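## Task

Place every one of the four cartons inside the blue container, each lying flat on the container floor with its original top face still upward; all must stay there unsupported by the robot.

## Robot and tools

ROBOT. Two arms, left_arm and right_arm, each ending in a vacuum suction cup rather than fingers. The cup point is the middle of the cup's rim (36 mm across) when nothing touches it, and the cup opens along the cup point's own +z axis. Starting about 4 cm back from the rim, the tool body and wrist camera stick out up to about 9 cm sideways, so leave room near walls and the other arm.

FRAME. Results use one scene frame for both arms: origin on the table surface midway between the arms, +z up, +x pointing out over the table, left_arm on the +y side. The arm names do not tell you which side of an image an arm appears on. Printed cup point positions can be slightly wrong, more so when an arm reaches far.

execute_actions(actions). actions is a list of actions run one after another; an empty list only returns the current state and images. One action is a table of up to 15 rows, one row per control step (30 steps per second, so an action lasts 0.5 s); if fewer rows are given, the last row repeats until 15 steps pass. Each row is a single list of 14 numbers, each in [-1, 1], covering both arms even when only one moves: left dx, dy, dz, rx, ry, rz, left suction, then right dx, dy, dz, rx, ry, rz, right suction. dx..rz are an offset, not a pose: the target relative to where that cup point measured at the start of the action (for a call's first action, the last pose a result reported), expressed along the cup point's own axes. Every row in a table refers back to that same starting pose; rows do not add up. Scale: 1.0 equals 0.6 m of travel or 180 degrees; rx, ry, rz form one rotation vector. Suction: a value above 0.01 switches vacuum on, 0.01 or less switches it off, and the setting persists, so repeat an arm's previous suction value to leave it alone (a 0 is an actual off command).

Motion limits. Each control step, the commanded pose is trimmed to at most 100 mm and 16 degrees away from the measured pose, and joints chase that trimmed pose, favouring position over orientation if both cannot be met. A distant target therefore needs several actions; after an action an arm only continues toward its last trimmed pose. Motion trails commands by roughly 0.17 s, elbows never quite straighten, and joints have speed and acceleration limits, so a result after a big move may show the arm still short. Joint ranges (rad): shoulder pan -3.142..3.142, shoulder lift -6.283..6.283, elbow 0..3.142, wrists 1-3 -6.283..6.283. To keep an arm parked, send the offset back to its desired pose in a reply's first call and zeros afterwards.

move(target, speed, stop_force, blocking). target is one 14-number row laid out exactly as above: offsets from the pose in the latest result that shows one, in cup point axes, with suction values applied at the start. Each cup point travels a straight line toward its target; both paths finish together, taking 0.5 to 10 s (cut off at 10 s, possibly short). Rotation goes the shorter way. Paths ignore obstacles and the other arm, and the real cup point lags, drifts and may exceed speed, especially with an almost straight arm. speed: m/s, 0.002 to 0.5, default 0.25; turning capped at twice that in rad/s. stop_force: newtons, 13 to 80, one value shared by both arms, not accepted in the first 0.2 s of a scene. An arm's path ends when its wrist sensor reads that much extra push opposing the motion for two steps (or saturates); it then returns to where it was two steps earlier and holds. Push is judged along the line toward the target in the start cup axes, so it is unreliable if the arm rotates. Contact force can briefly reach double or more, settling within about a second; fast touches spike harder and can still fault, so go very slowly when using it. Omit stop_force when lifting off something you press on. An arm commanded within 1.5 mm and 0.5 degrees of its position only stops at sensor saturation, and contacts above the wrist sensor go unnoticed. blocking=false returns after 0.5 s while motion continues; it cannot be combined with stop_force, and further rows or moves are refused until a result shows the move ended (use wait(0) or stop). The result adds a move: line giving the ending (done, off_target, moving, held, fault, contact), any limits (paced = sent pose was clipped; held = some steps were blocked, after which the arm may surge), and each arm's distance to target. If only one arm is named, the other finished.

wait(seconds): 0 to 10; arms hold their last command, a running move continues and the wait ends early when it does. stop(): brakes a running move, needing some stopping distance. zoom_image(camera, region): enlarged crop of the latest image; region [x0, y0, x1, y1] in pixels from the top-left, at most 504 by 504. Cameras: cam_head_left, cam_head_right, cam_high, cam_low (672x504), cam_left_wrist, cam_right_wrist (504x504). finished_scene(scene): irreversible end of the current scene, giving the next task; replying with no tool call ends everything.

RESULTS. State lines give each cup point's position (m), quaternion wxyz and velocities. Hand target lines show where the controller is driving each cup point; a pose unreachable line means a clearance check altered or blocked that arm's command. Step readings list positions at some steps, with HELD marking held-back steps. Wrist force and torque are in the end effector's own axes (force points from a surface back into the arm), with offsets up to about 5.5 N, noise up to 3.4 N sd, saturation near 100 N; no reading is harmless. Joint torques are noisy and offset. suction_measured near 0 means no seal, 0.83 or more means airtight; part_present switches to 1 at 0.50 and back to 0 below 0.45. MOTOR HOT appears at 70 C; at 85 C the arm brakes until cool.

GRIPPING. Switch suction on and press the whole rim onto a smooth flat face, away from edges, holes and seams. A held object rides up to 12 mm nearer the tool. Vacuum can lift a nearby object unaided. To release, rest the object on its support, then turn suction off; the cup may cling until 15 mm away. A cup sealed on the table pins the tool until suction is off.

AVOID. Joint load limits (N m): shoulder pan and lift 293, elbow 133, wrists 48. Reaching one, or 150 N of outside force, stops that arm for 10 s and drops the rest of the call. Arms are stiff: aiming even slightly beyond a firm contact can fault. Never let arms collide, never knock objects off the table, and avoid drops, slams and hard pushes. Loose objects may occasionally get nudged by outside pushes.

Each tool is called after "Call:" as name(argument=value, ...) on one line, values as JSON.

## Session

Call:
execute_actions(actions=[])

Scene clock: 0.00 s.
left_arm: end_effector_position=(+0.5897, +0.3652, +0.2002) suction_measured=0.00 part_present=0 end_effector_quat_wxyz=(+0.001, -0.169, +0.986, -0.001) end_effector_velocity=(-0.000, +0.000, +0.000) end_effector_angular_velocity=(+0.001, -0.000, +0.000) | right_arm: end_effector_position=(+0.6756, -0.6273, +0.1987) suction_measured=0.00 part_present=0 end_effector_quat_wxyz=(-0.001, +0.261, +0.965, -0.000) end_effector_velocity=(+0.000, -0.000, +0.000) end_effector_angular_velocity=(-0.000, -0.001, -0.002)
Joint positions: left_arm=[-0.282 -1.558  2.144 -2.159 -1.571  2.337] | right_arm=[-0.281 -1.556  2.143 -2.157 -1.572 -2.898]
Joint velocities: left_arm=[ 0.    -0.     0.     0.     0.001 -0.   ] | right_arm=[-0.001 -0.     0.    -0.001  0.     0.001]
Joint torques (N m, as the arm reports them, + toward a larger angle): no reading
Wrist force (N, on the end effector, along its own x y z axes, offset not removed): no reading
Wrist torque (N m, same axes, about the end effector's origin, offset not removed): no reading
Hand target (left_arm): +0.590, +0.365, +0.200; +0.001, -0.169, +0.986, -0.001
Hand target (right_arm): +0.676, -0.627, +0.199; -0.001, +0.261, +0.965, -0.000

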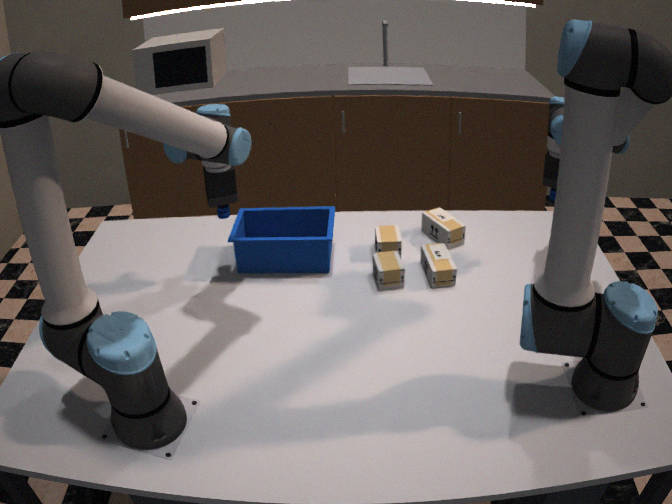

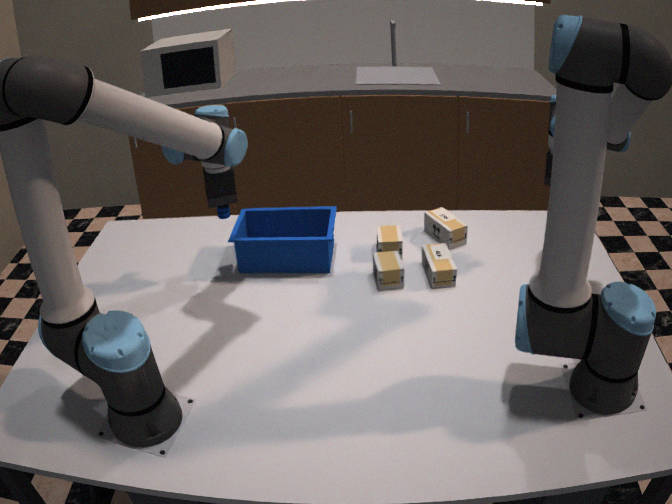

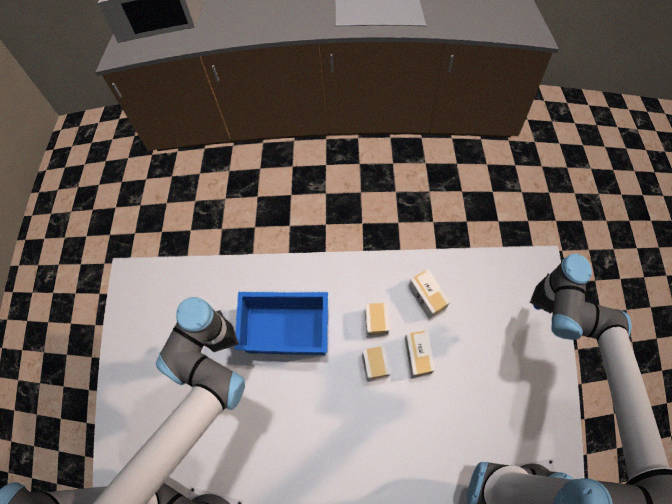

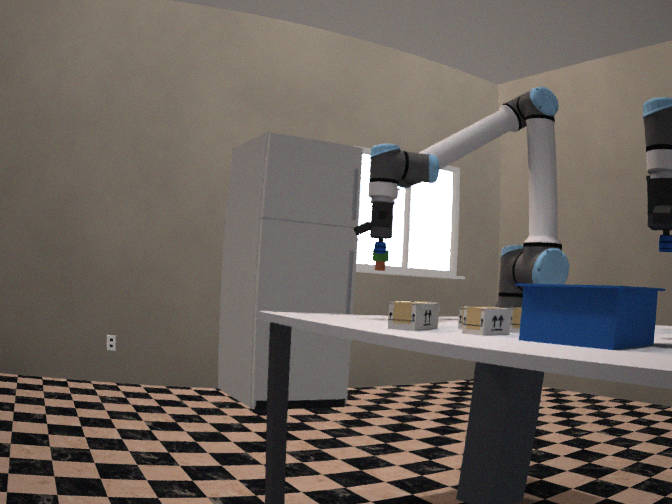

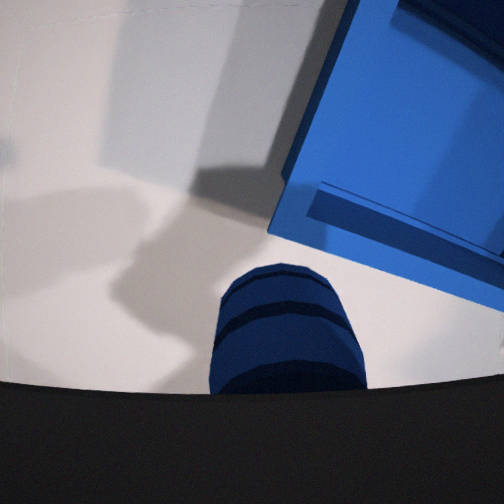

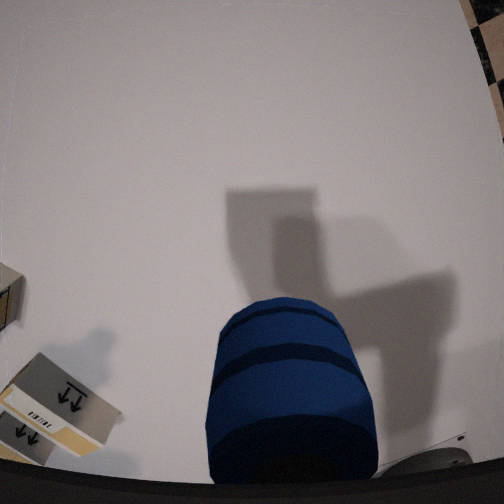

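Call:
zoom_image(camera="cam_high", region=[225,255,465,395])

Call:
zoom_image(camera="cam_head_left", region=[220,195,480,305])

Region (225, 255, 465, 395) of cam_high's 672x504 image, scaled by 2.100, with more detail than that image has; it fills the top 294 rows of this view, and the rest is white.

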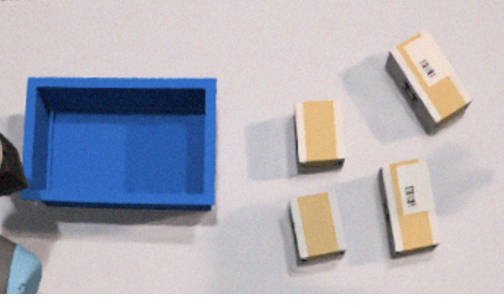

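Region (220, 195, 480, 305) of cam_head_left's 672x504 image, scaled by 1.938, with more detail than that image has; it fills the top 213 rows of this view, and the rest is white.

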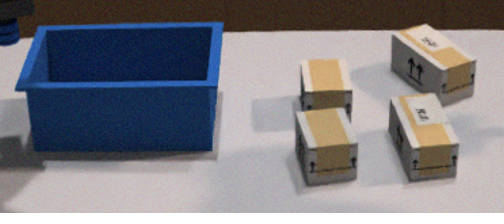

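Call:
move(target=[0.081,-0.795,0.12,0,0,-0.408,0,0,0,0,0,0,0,0], speed=0.4)

Scene clock: 23.90 s.
left_arm: end_effector_position=(+0.7027, -0.1007, +0.1287) suction_measured=0.00 part_present=0 end_effector_quat_wxyz=(+0.000, +0.725, -0.689, +0.001) end_effector_velocity=(+0.001, -0.002, -0.000) end_effector_angular_velocity=(+0.002, -0.000, +0.006) | right_arm: end_effector_position=(+0.6756, -0.6273, +0.1987) suction_measured=0.00 part_present=0 end_effector_quat_wxyz=(-0.001, +0.261, +0.965, -0.000) end_effector_velocity=(-0.000, +0.000, -0.000) end_effector_angular_velocity=(+0.000, -0.000, +0.000)
Joint positions: left_arm=[-0.676 -1.036  1.593 -2.131 -1.571  0.662] | right_arm=[-0.281 -1.556  2.143 -2.157 -1.572 -2.898]
Joint velocities: left_arm=[-0.001  0.003 -0.005  0.003  0.001 -0.007] | right_arm=[ 0. -0.  0. -0.  0. -0.]
Joint torques (N m, as the arm reports them, + toward a larger angle): left_arm=[ -7.78 -69.19 -46.31   0.5    2.13  -3.26] | right_arm=[ -0.87 -44.07 -38.34  -4.03  -0.1    0.28]
Wrist force (N, on the end effector, along its own x y z axes, offset not removed): left_arm=[0.1 -1.5 0.2] | right_arm=[-0.3 -3.1 -1.9]
Wrist torque (N m, same axes, about the end effector's origin, offset not removed): left_arm=[-0.10 -0.26 -0.17] | right_arm=[-0.55 -0.10 0.03]
Hand target (left_arm): +0.703, -0.101, +0.129; +0.000, +0.725, -0.689, +0.001
Hand target (right_arm): +0.676, -0.627, +0.199; -0.001, +0.261, +0.965, -0.000
Off the commanded pose (left_arm): 0.001 m, 0 deg.
Off the commanded pose (right_arm): 0.000 m, 0 deg.
move: done

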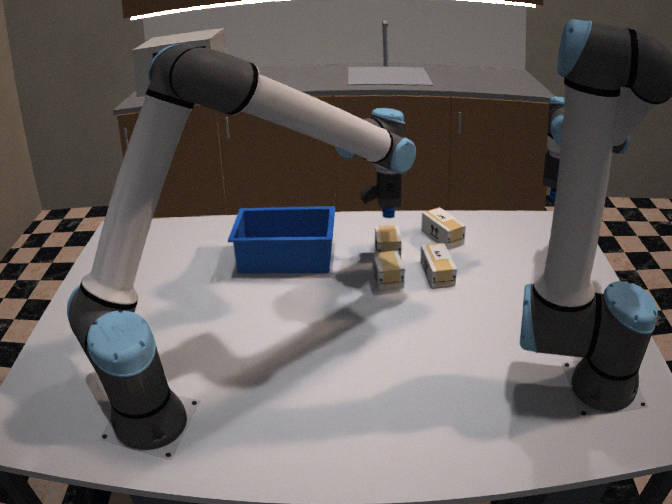

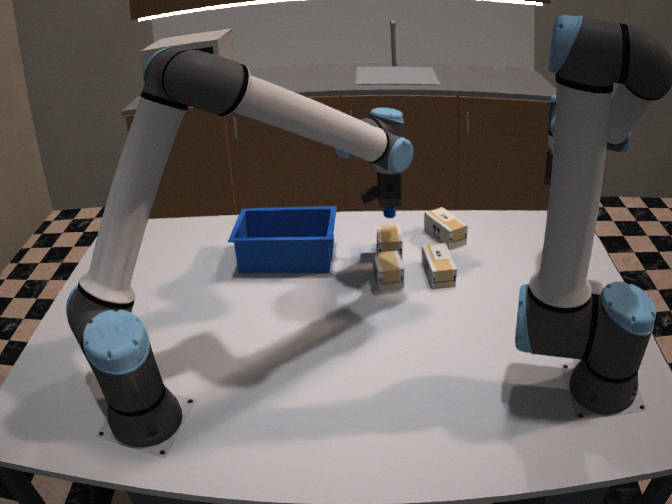

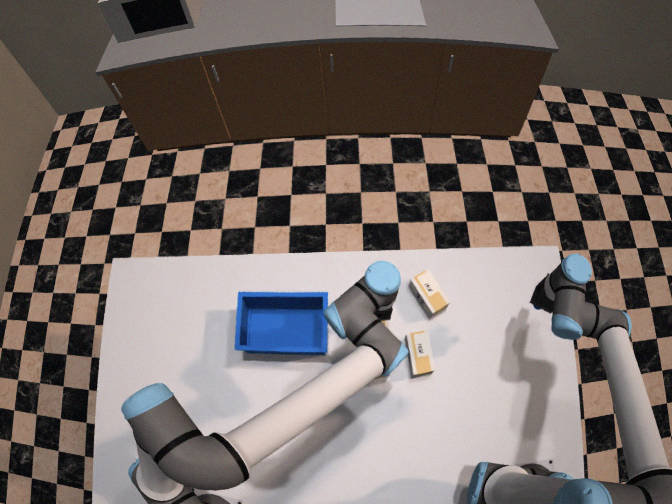

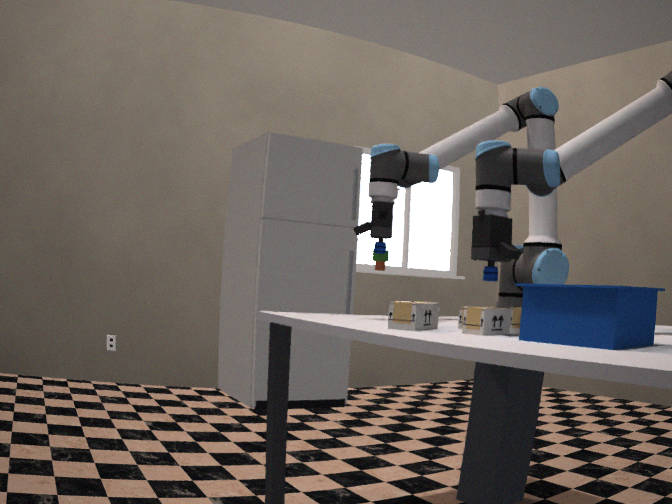

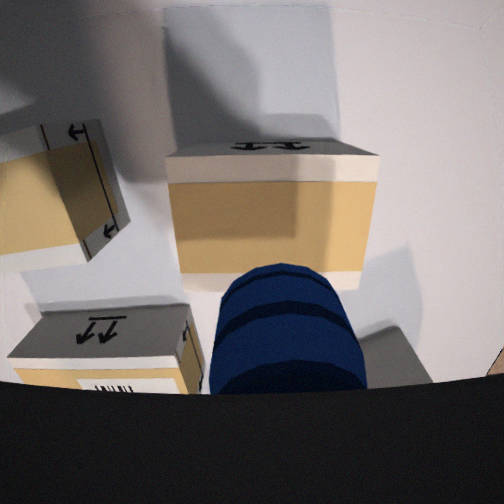

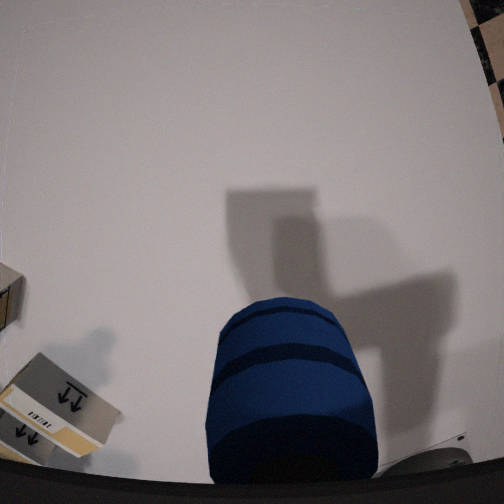

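Call:
move(target=[0,-0.017,0.1,0,0,0,1,0,0,0,0,0,0,0], speed=0.12)

Call:
move(target=[0,0,0.05,0,0,0,1,0,0,0,0,0,0,0], speed=0.015, stop_force=13)

Scene clock: 30.73 s.
left_arm: end_effector_position=(+0.7129, -0.1003, +0.0689) suction_measured=0.00 part_present=0 end_effector_quat_wxyz=(+0.000, +0.725, -0.689, +0.001) end_effector_velocity=(+0.000, -0.000, -0.002) end_effector_angular_velocity=(-0.000, +0.000, +0.000) | right_arm: end_effector_position=(+0.6756, -0.6273, +0.1987) suction_measured=0.00 part_present=0 end_effector_quat_wxyz=(-0.001, +0.261, +0.965, -0.000) end_effector_velocity=(-0.000, +0.000, -0.000) end_effector_angular_velocity=(-0.000, +0.001, +0.001)
Joint positions: left_arm=[-0.667 -0.971  1.608 -2.211 -1.571  0.671] | right_arm=[-0.281 -1.556  2.143 -2.157 -1.572 -2.898]
Joint velocities: left_arm=[ 0.     0.002 -0.    -0.002 -0.     0.   ] | right_arm=[ 0.    -0.     0.     0.    -0.001 -0.   ]
Joint torques (N m, as the arm reports them, + toward a larger angle): left_arm=[ 12.33 -76.2  -31.24  -8.43   0.14   2.57] | right_arm=[ -2.91 -41.69 -37.37  -4.2   -0.23   0.32]
Wrist force (N, on the end effector, along its own x y z axes, offset not removed): left_arm=[0.5 0.5 0.9] | right_arm=[-2.5 -3.3 0.4]
Wrist torque (N m, same axes, about the end effector's origin, offset not removed): left_arm=[0.16 -0.37 -0.03] | right_arm=[-0.55 0.21 0.11]
Hand target (left_arm): +0.713, -0.100, +0.069; +0.000, +0.725, -0.689, +0.001
Hand target (right_arm): +0.676, -0.627, +0.199; -0.001, +0.261, +0.965, -0.000
Off the commanded pose (left_arm): 0.000 m, 0 deg.
Off the commanded pose (right_arm): 0.000 m, 0 deg.
move: done

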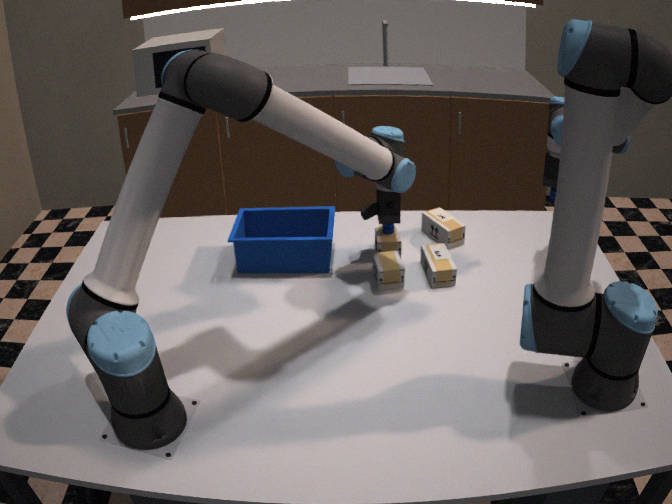

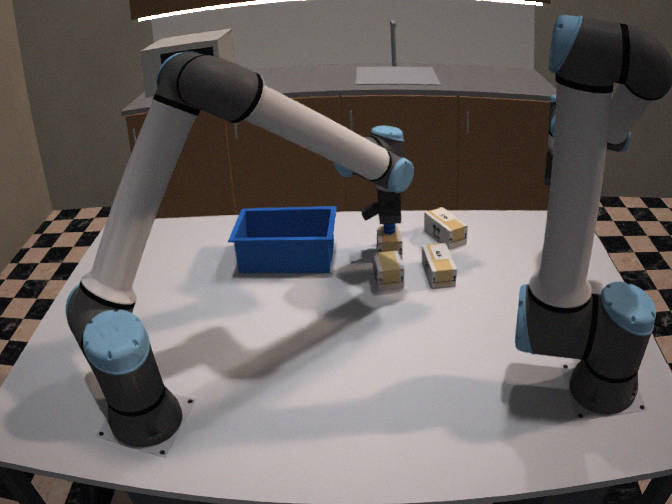

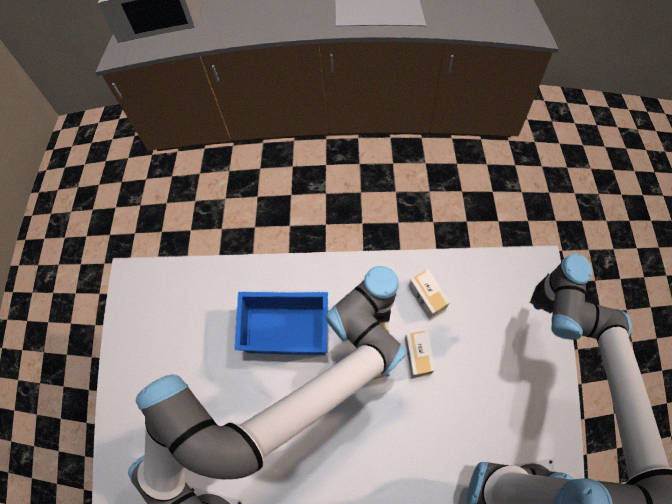

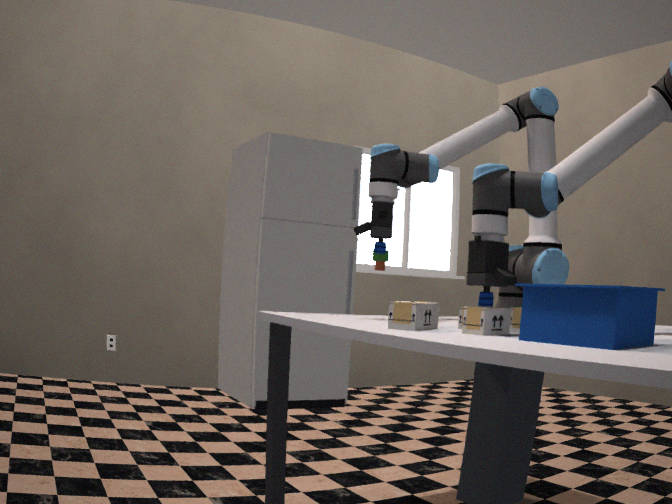

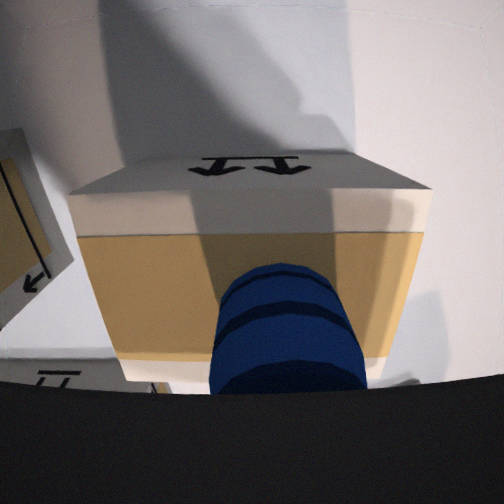

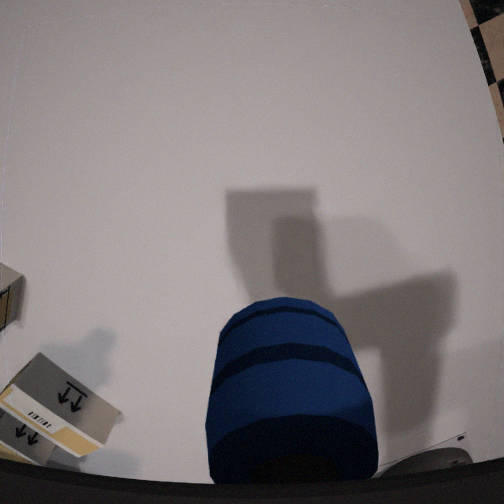

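Scene clock: 32.23 s.
left_arm: end_effector_position=(+0.7130, -0.1004, +0.0523) suction_measured=0.91 part_present=1 end_effector_quat_wxyz=(+0.000, +0.725, -0.689, +0.002) end_effector_velocity=(-0.000, +0.001, +0.002) end_effector_angular_velocity=(+0.004, +0.002, +0.001) | right_arm: end_effector_position=(+0.6756, -0.6273, +0.1987) suction_measured=0.00 part_present=0 end_effector_quat_wxyz=(-0.001, +0.261, +0.965, -0.000) end_effector_velocity=(+0.000, +0.000, +0.000) end_effector_angular_velocity=(-0.001, +0.001, +0.001)
Joint positions: left_arm=[-0.667 -0.954  1.616 -2.236 -1.571  0.671] | right_arm=[-0.281 -1.556  2.143 -2.157 -1.572 -2.898]
Joint velocities: left_arm=[ 0.001 -0.003 -0.001  0.008  0.001 -0.   ] | right_arm=[ 0.001 -0.    -0.001  0.001 -0.001 -0.001]
Joint torques (N m, as the arm reports them, + toward a larger angle): left_arm=[  1.68 -72.21 -31.67  -0.71  -0.11   0.07] | right_arm=[ -0.05 -41.75 -37.76  -3.8    0.08   0.01]
Wrist force (N, on the end effector, along its own x y z axes, offset not removed): left_arm=[-16.3 14.5 -45.4] | right_arm=[0.3 -1.4 4.1]
Wrist torque (N m, same axes, about the end effector's origin, offset not removed): left_arm=[0.13 -0.01 -0.21] | right_arm=[-0.45 -0.22 -0.07]
Hand target (left_arm): +0.713, -0.100, +0.053; +0.000, +0.725, -0.689, +0.002
Hand target (right_arm): +0.676, -0.627, +0.199; -0.001, +0.261, +0.965, -0.000
Off the commanded pose (left_arm): 0.013 m, 0 deg.
Off the commanded pose (right_arm): 0.000 m, 0 deg.
move: contact (left_arm)

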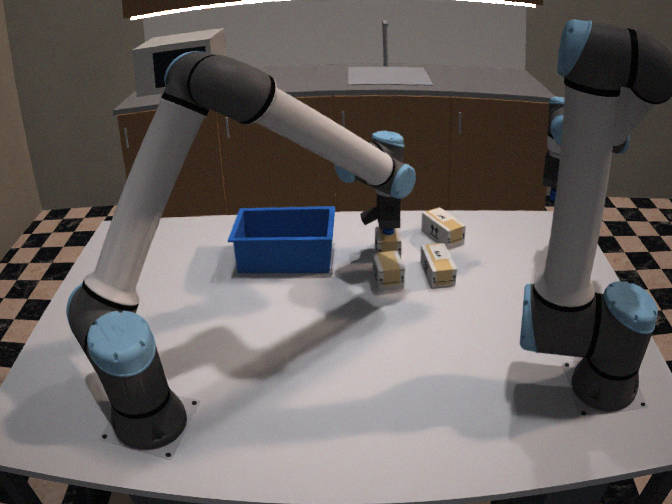

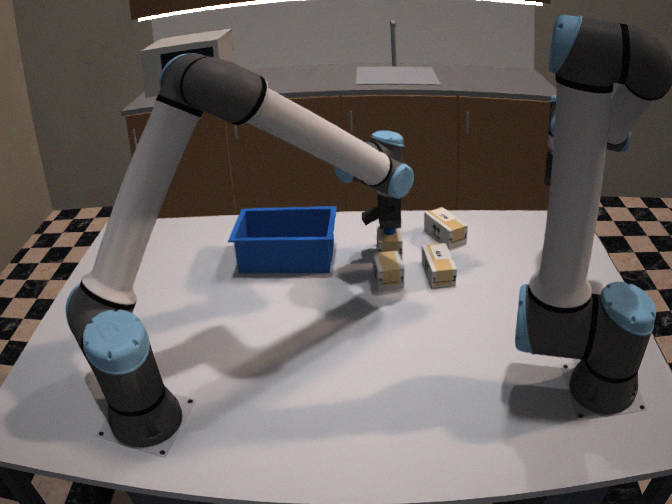

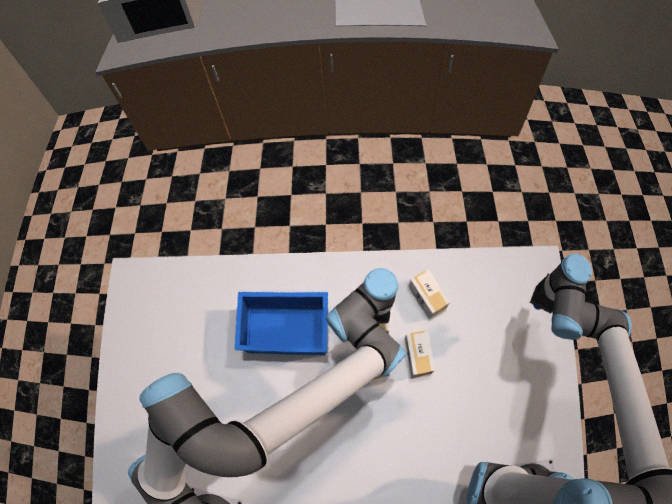

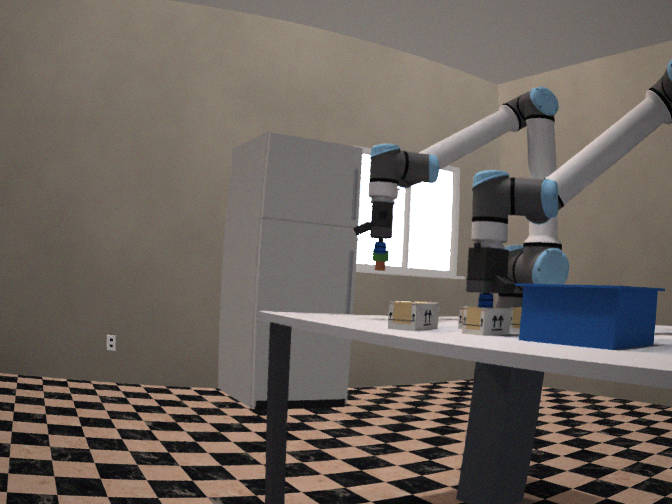

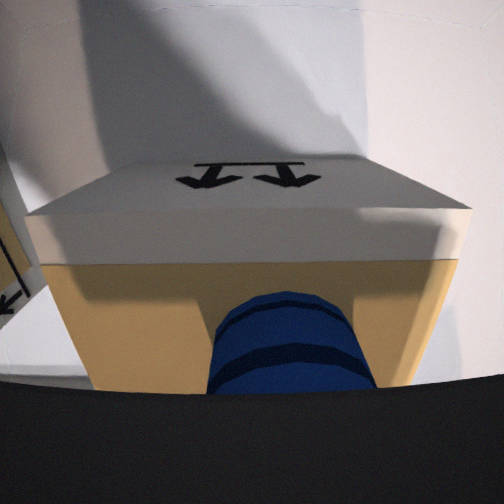

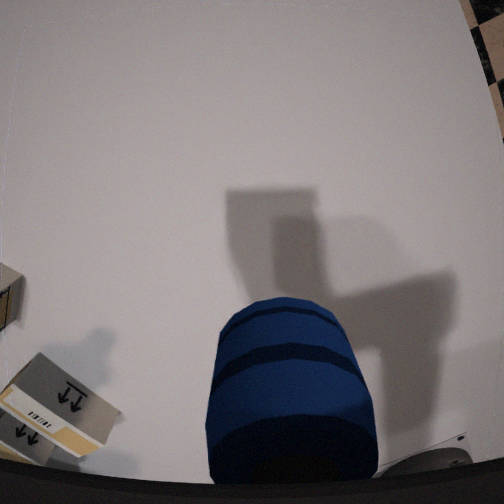

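Call:
move(target=[0,0,-0.25,0,0,0,1,0,0,0,0,0,0,0])

Call:
move(target=[-0.621,0.065,0,0,0,0.516,1,0,0,0,0,0,0,0], speed=0.4)

Call:
move(target=[0,0,0.1,0,0,0,1,0,0,0,0,0,0,0], speed=0.06, stop_force=15)

Scene clock: 41.50 s.
left_arm: end_effector_position=(+0.7128, -0.1001, +0.2022) suction_measured=0.91 part_present=1 end_effector_quat_wxyz=(+0.000, +0.725, -0.689, +0.002) end_effector_velocity=(-0.001, -0.000, +0.002) end_effector_angular_velocity=(+0.002, +0.002, -0.000) | right_arm: end_effector_position=(+0.6756, -0.6273, +0.1987) suction_measured=0.00 part_present=0 end_effector_quat_wxyz=(-0.001, +0.261, +0.965, -0.000) end_effector_velocity=(-0.000, +0.000, +0.000) end_effector_angular_velocity=(+0.000, +0.001, -0.000)
Joint positions: left_arm=[-0.667 -1.083  1.521 -2.012 -1.571  0.671] | right_arm=[-0.281 -1.556  2.143 -2.157 -1.572 -2.898]
Joint velocities: left_arm=[-0.001 -0.001 -0.002  0.006 -0.    -0.001] | right_arm=[-0.    -0.    -0.     0.001  0.     0.   ]
Joint torques (N m, as the arm reports them, + toward a larger angle): left_arm=[ -10.95 -113.98  -51.86   -0.92   -1.48   -2.76] | right_arm=[ -0.5  -39.89 -35.78  -4.28  -0.38  -0.15]
Wrist force (N, on the end effector, along its own x y z axes, offset not removed): left_arm=[-2.0 -1.4 4.9] | right_arm=[-0.6 -2.8 -0.9]
Wrist torque (N m, same axes, about the end effector's origin, offset not removed): left_arm=[-0.06 0.10 -0.20] | right_arm=[-0.54 -0.11 0.07]
Hand target (left_arm): +0.713, -0.100, +0.202; +0.000, +0.725, -0.689, +0.002
Hand target (right_arm): +0.676, -0.627, +0.199; -0.001, +0.261, +0.965, -0.000
Off the commanded pose (left_arm): 0.000 m, 0 deg.
Off the commanded pose (right_arm): 0.000 m, 0 deg.
move: done

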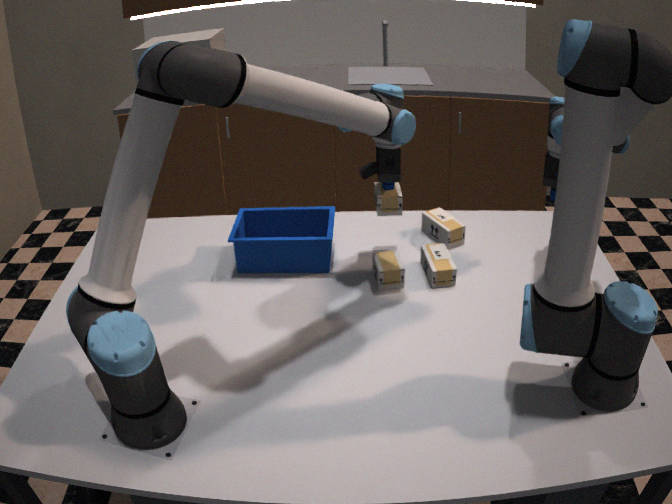

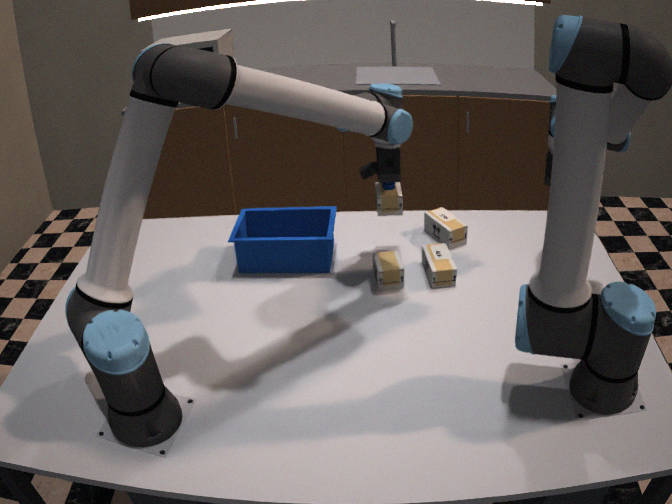

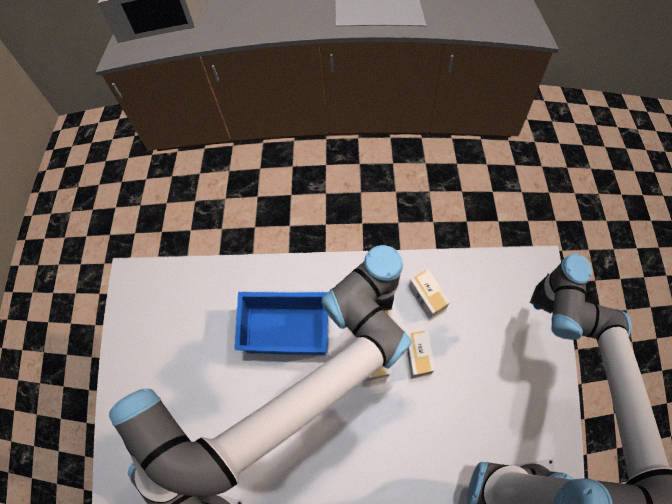

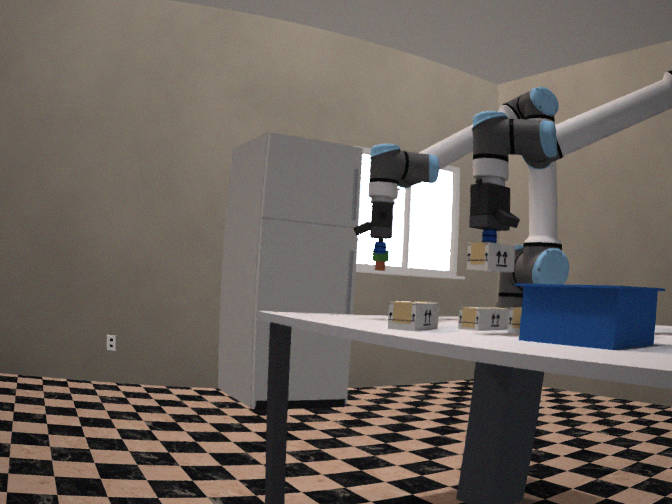

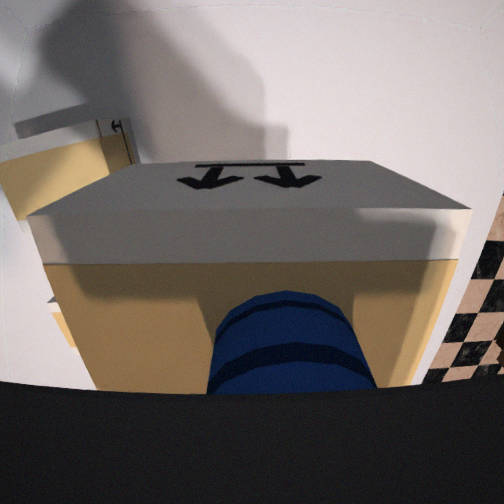

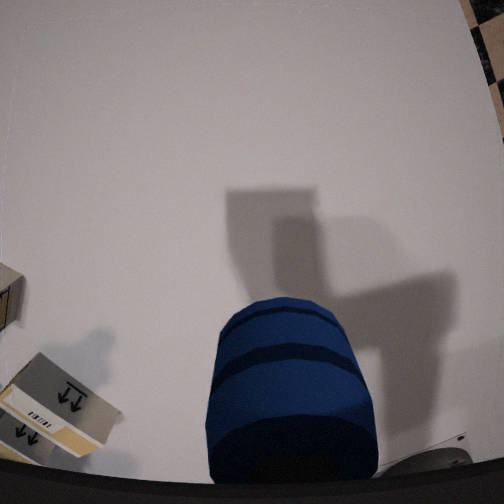

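Scene clock: 44.13 s.
left_arm: end_effector_position=(+0.6552, +0.2700, +0.2016) suction_measured=0.91 part_present=1 end_effector_quat_wxyz=(+0.001, -0.000, +1.000, -0.001) end_effector_velocity=(-0.000, +0.001, +0.000) end_effector_angular_velocity=(-0.001, +0.001, -0.009) | right_arm: end_effector_position=(+0.6756, -0.6273, +0.1987) suction_measured=0.00 part_present=0 end_effector_quat_wxyz=(-0.001, +0.261, +0.965, -0.000) end_effector_velocity=(+0.000, -0.001, +0.000) end_effector_angular_velocity=(+0.000, -0.000, +0.000)
Joint positions: left_arm=[-0.361 -1.42   1.989 -2.143 -1.571  2.597] | right_arm=[-0.281 -1.556  2.143 -2.157 -1.572 -2.898]
Joint velocities: left_arm=[ 0.002 -0.001  0.001  0.001 -0.002  0.011] | right_arm=[-0.001  0.    -0.    -0.     0.    -0.001]
Joint torques (N m, as the arm reports them, + toward a larger angle): left_arm=[ 13.65 -79.29 -32.38  -8.9   -1.93   1.64] | right_arm=[  0.92 -42.45 -38.37  -3.85  -0.33  -0.07]
Wrist force (N, on the end effector, along its own x y z axes, offset not removed): left_arm=[0.0 0.8 2.2] | right_arm=[-0.8 -2.3 0.5]
Wrist torque (N m, same axes, about the end effector's origin, offset not removed): left_arm=[0.24 -0.27 -0.08] | right_arm=[-0.63 -0.03 -0.02]
Hand target (left_arm): +0.655, +0.270, +0.202; +0.001, -0.000, +1.000, -0.001
Hand target (right_arm): +0.676, -0.627, +0.199; -0.001, +0.261, +0.965, -0.000
Off the commanded pose (left_arm): 0.001 m, 0 deg.
Off the commanded pose (right_arm): 0.000 m, 0 deg.
move: done

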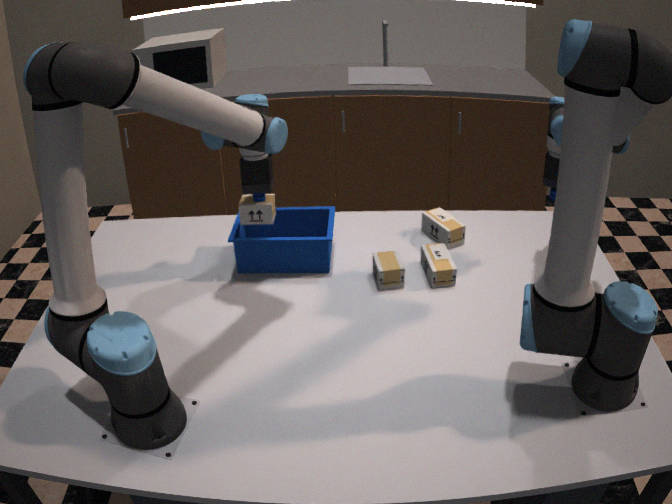

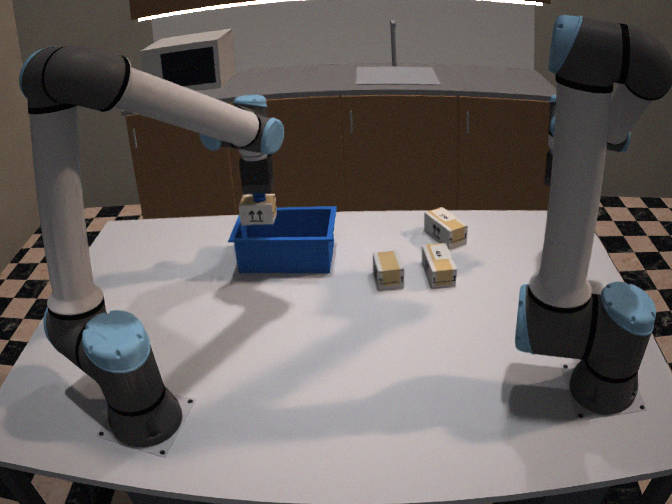

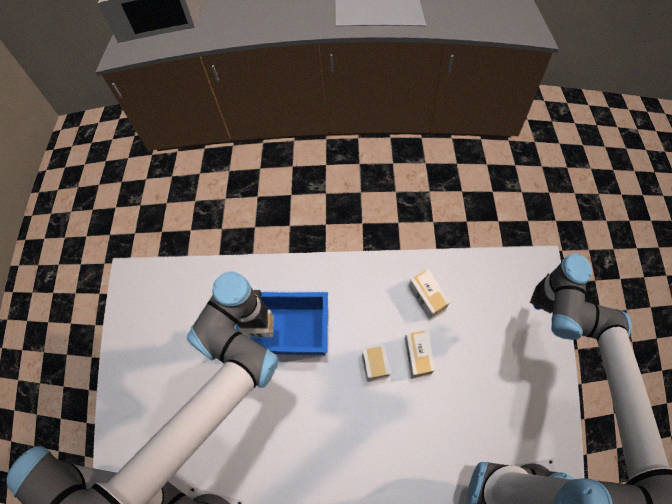

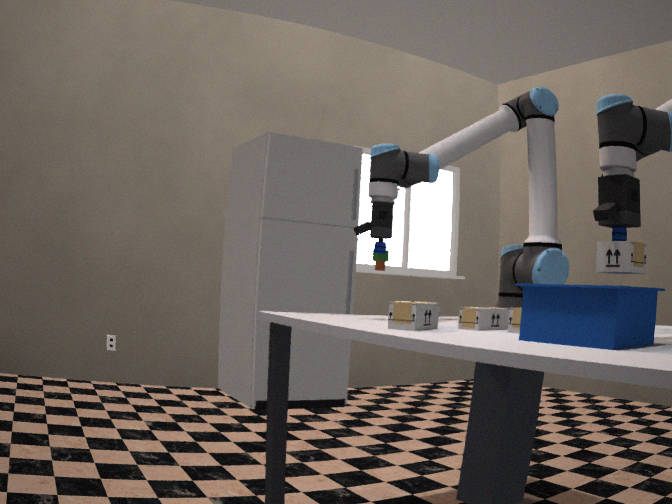

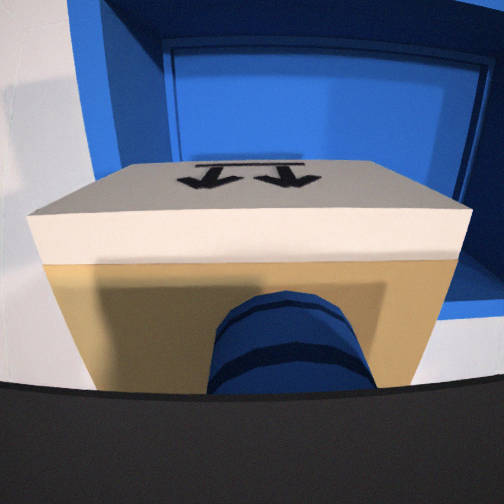

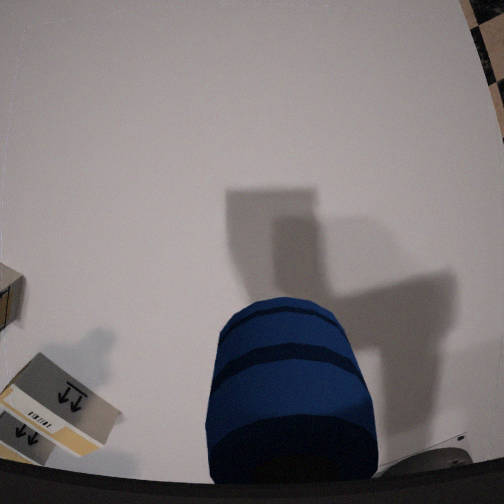

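Scene clock: 45.53 s.
left_arm: end_effector_position=(+0.6553, +0.2699, +0.1418) suction_measured=0.91 part_present=1 end_effector_quat_wxyz=(+0.001, -0.000, +1.000, -0.001) end_effector_velocity=(+0.000, -0.000, -0.001) end_effector_angular_velocity=(+0.000, -0.001, -0.000) | right_arm: end_effector_position=(+0.6756, -0.6273, +0.1987) suction_measured=0.00 part_present=0 end_effector_quat_wxyz=(-0.001, +0.261, +0.965, -0.000) end_effector_velocity=(+0.000, +0.000, -0.000) end_effector_angular_velocity=(+0.000, -0.001, +0.001)
Joint positions: left_arm=[-0.361 -1.357  2.039 -2.257 -1.571  2.597] | right_arm=[-0.281 -1.556  2.143 -2.157 -1.572 -2.898]
Joint velocities: left_arm=[-0.     0.001  0.001 -0.003  0.    -0.   ] | right_arm=[-0.     0.     0.    -0.001  0.    -0.001]
Joint torques (N m, as the arm reports them, + toward a larger angle): left_arm=[ -7.22 -43.93 -29.75  -8.17   1.81  -1.85] | right_arm=[ -0.07 -43.02 -36.4   -3.93   0.05   0.51]
Wrist force (N, on the end effector, along its own x y z axes, offset not removed): left_arm=[-1.3 -0.8 1.6] | right_arm=[-3.1 -0.4 -0.3]
Wrist torque (N m, same axes, about the end effector's origin, offset not removed): left_arm=[-0.05 -0.09 -0.21] | right_arm=[-0.26 0.31 0.02]
Hand target (left_arm): +0.655, +0.270, +0.142; +0.001, -0.000, +1.000, -0.001
Hand target (right_arm): +0.676, -0.627, +0.199; -0.001, +0.261, +0.965, -0.000
Off the commanded pose (left_arm): 0.000 m, 0 deg.
Off the commanded pose (right_arm): 0.000 m, 0 deg.
move: done

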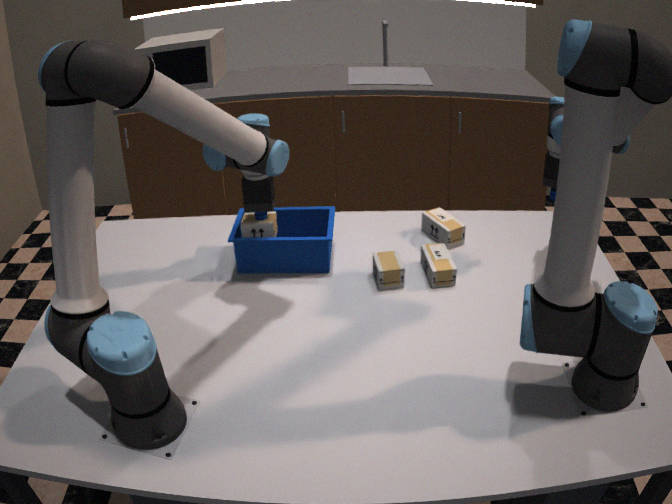

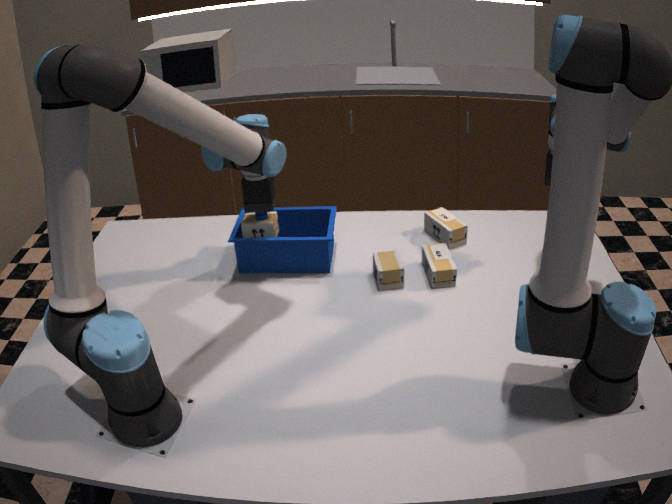

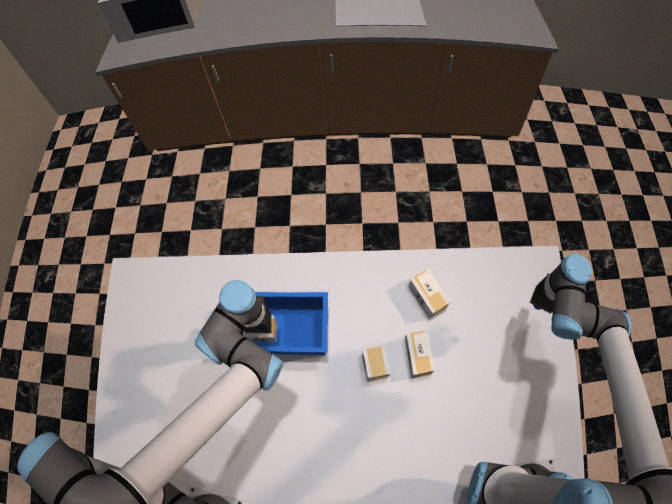

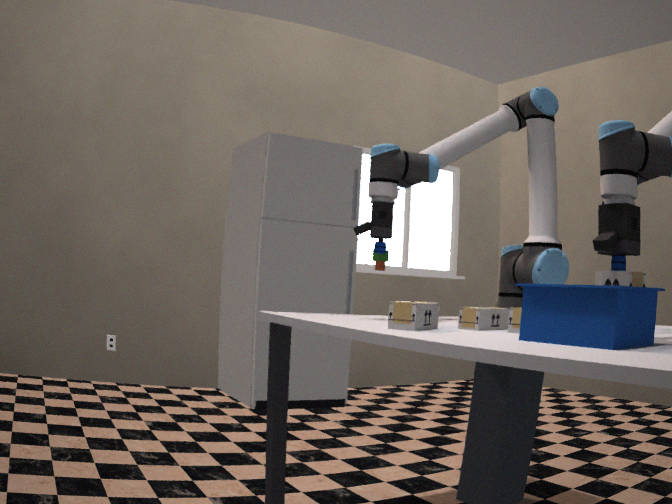

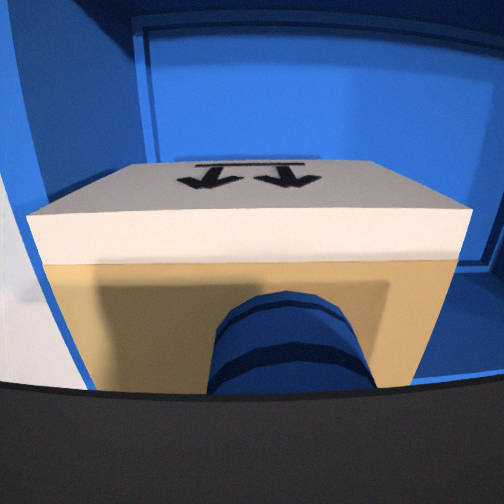

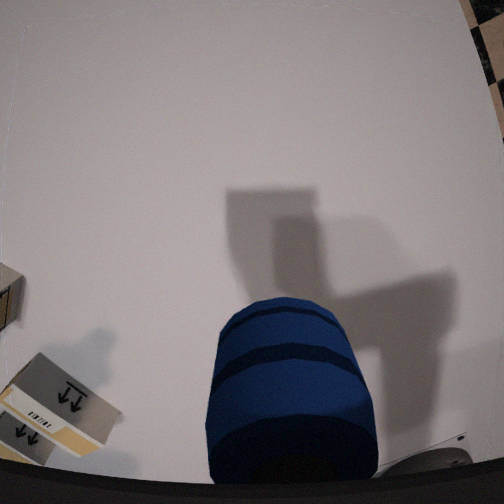

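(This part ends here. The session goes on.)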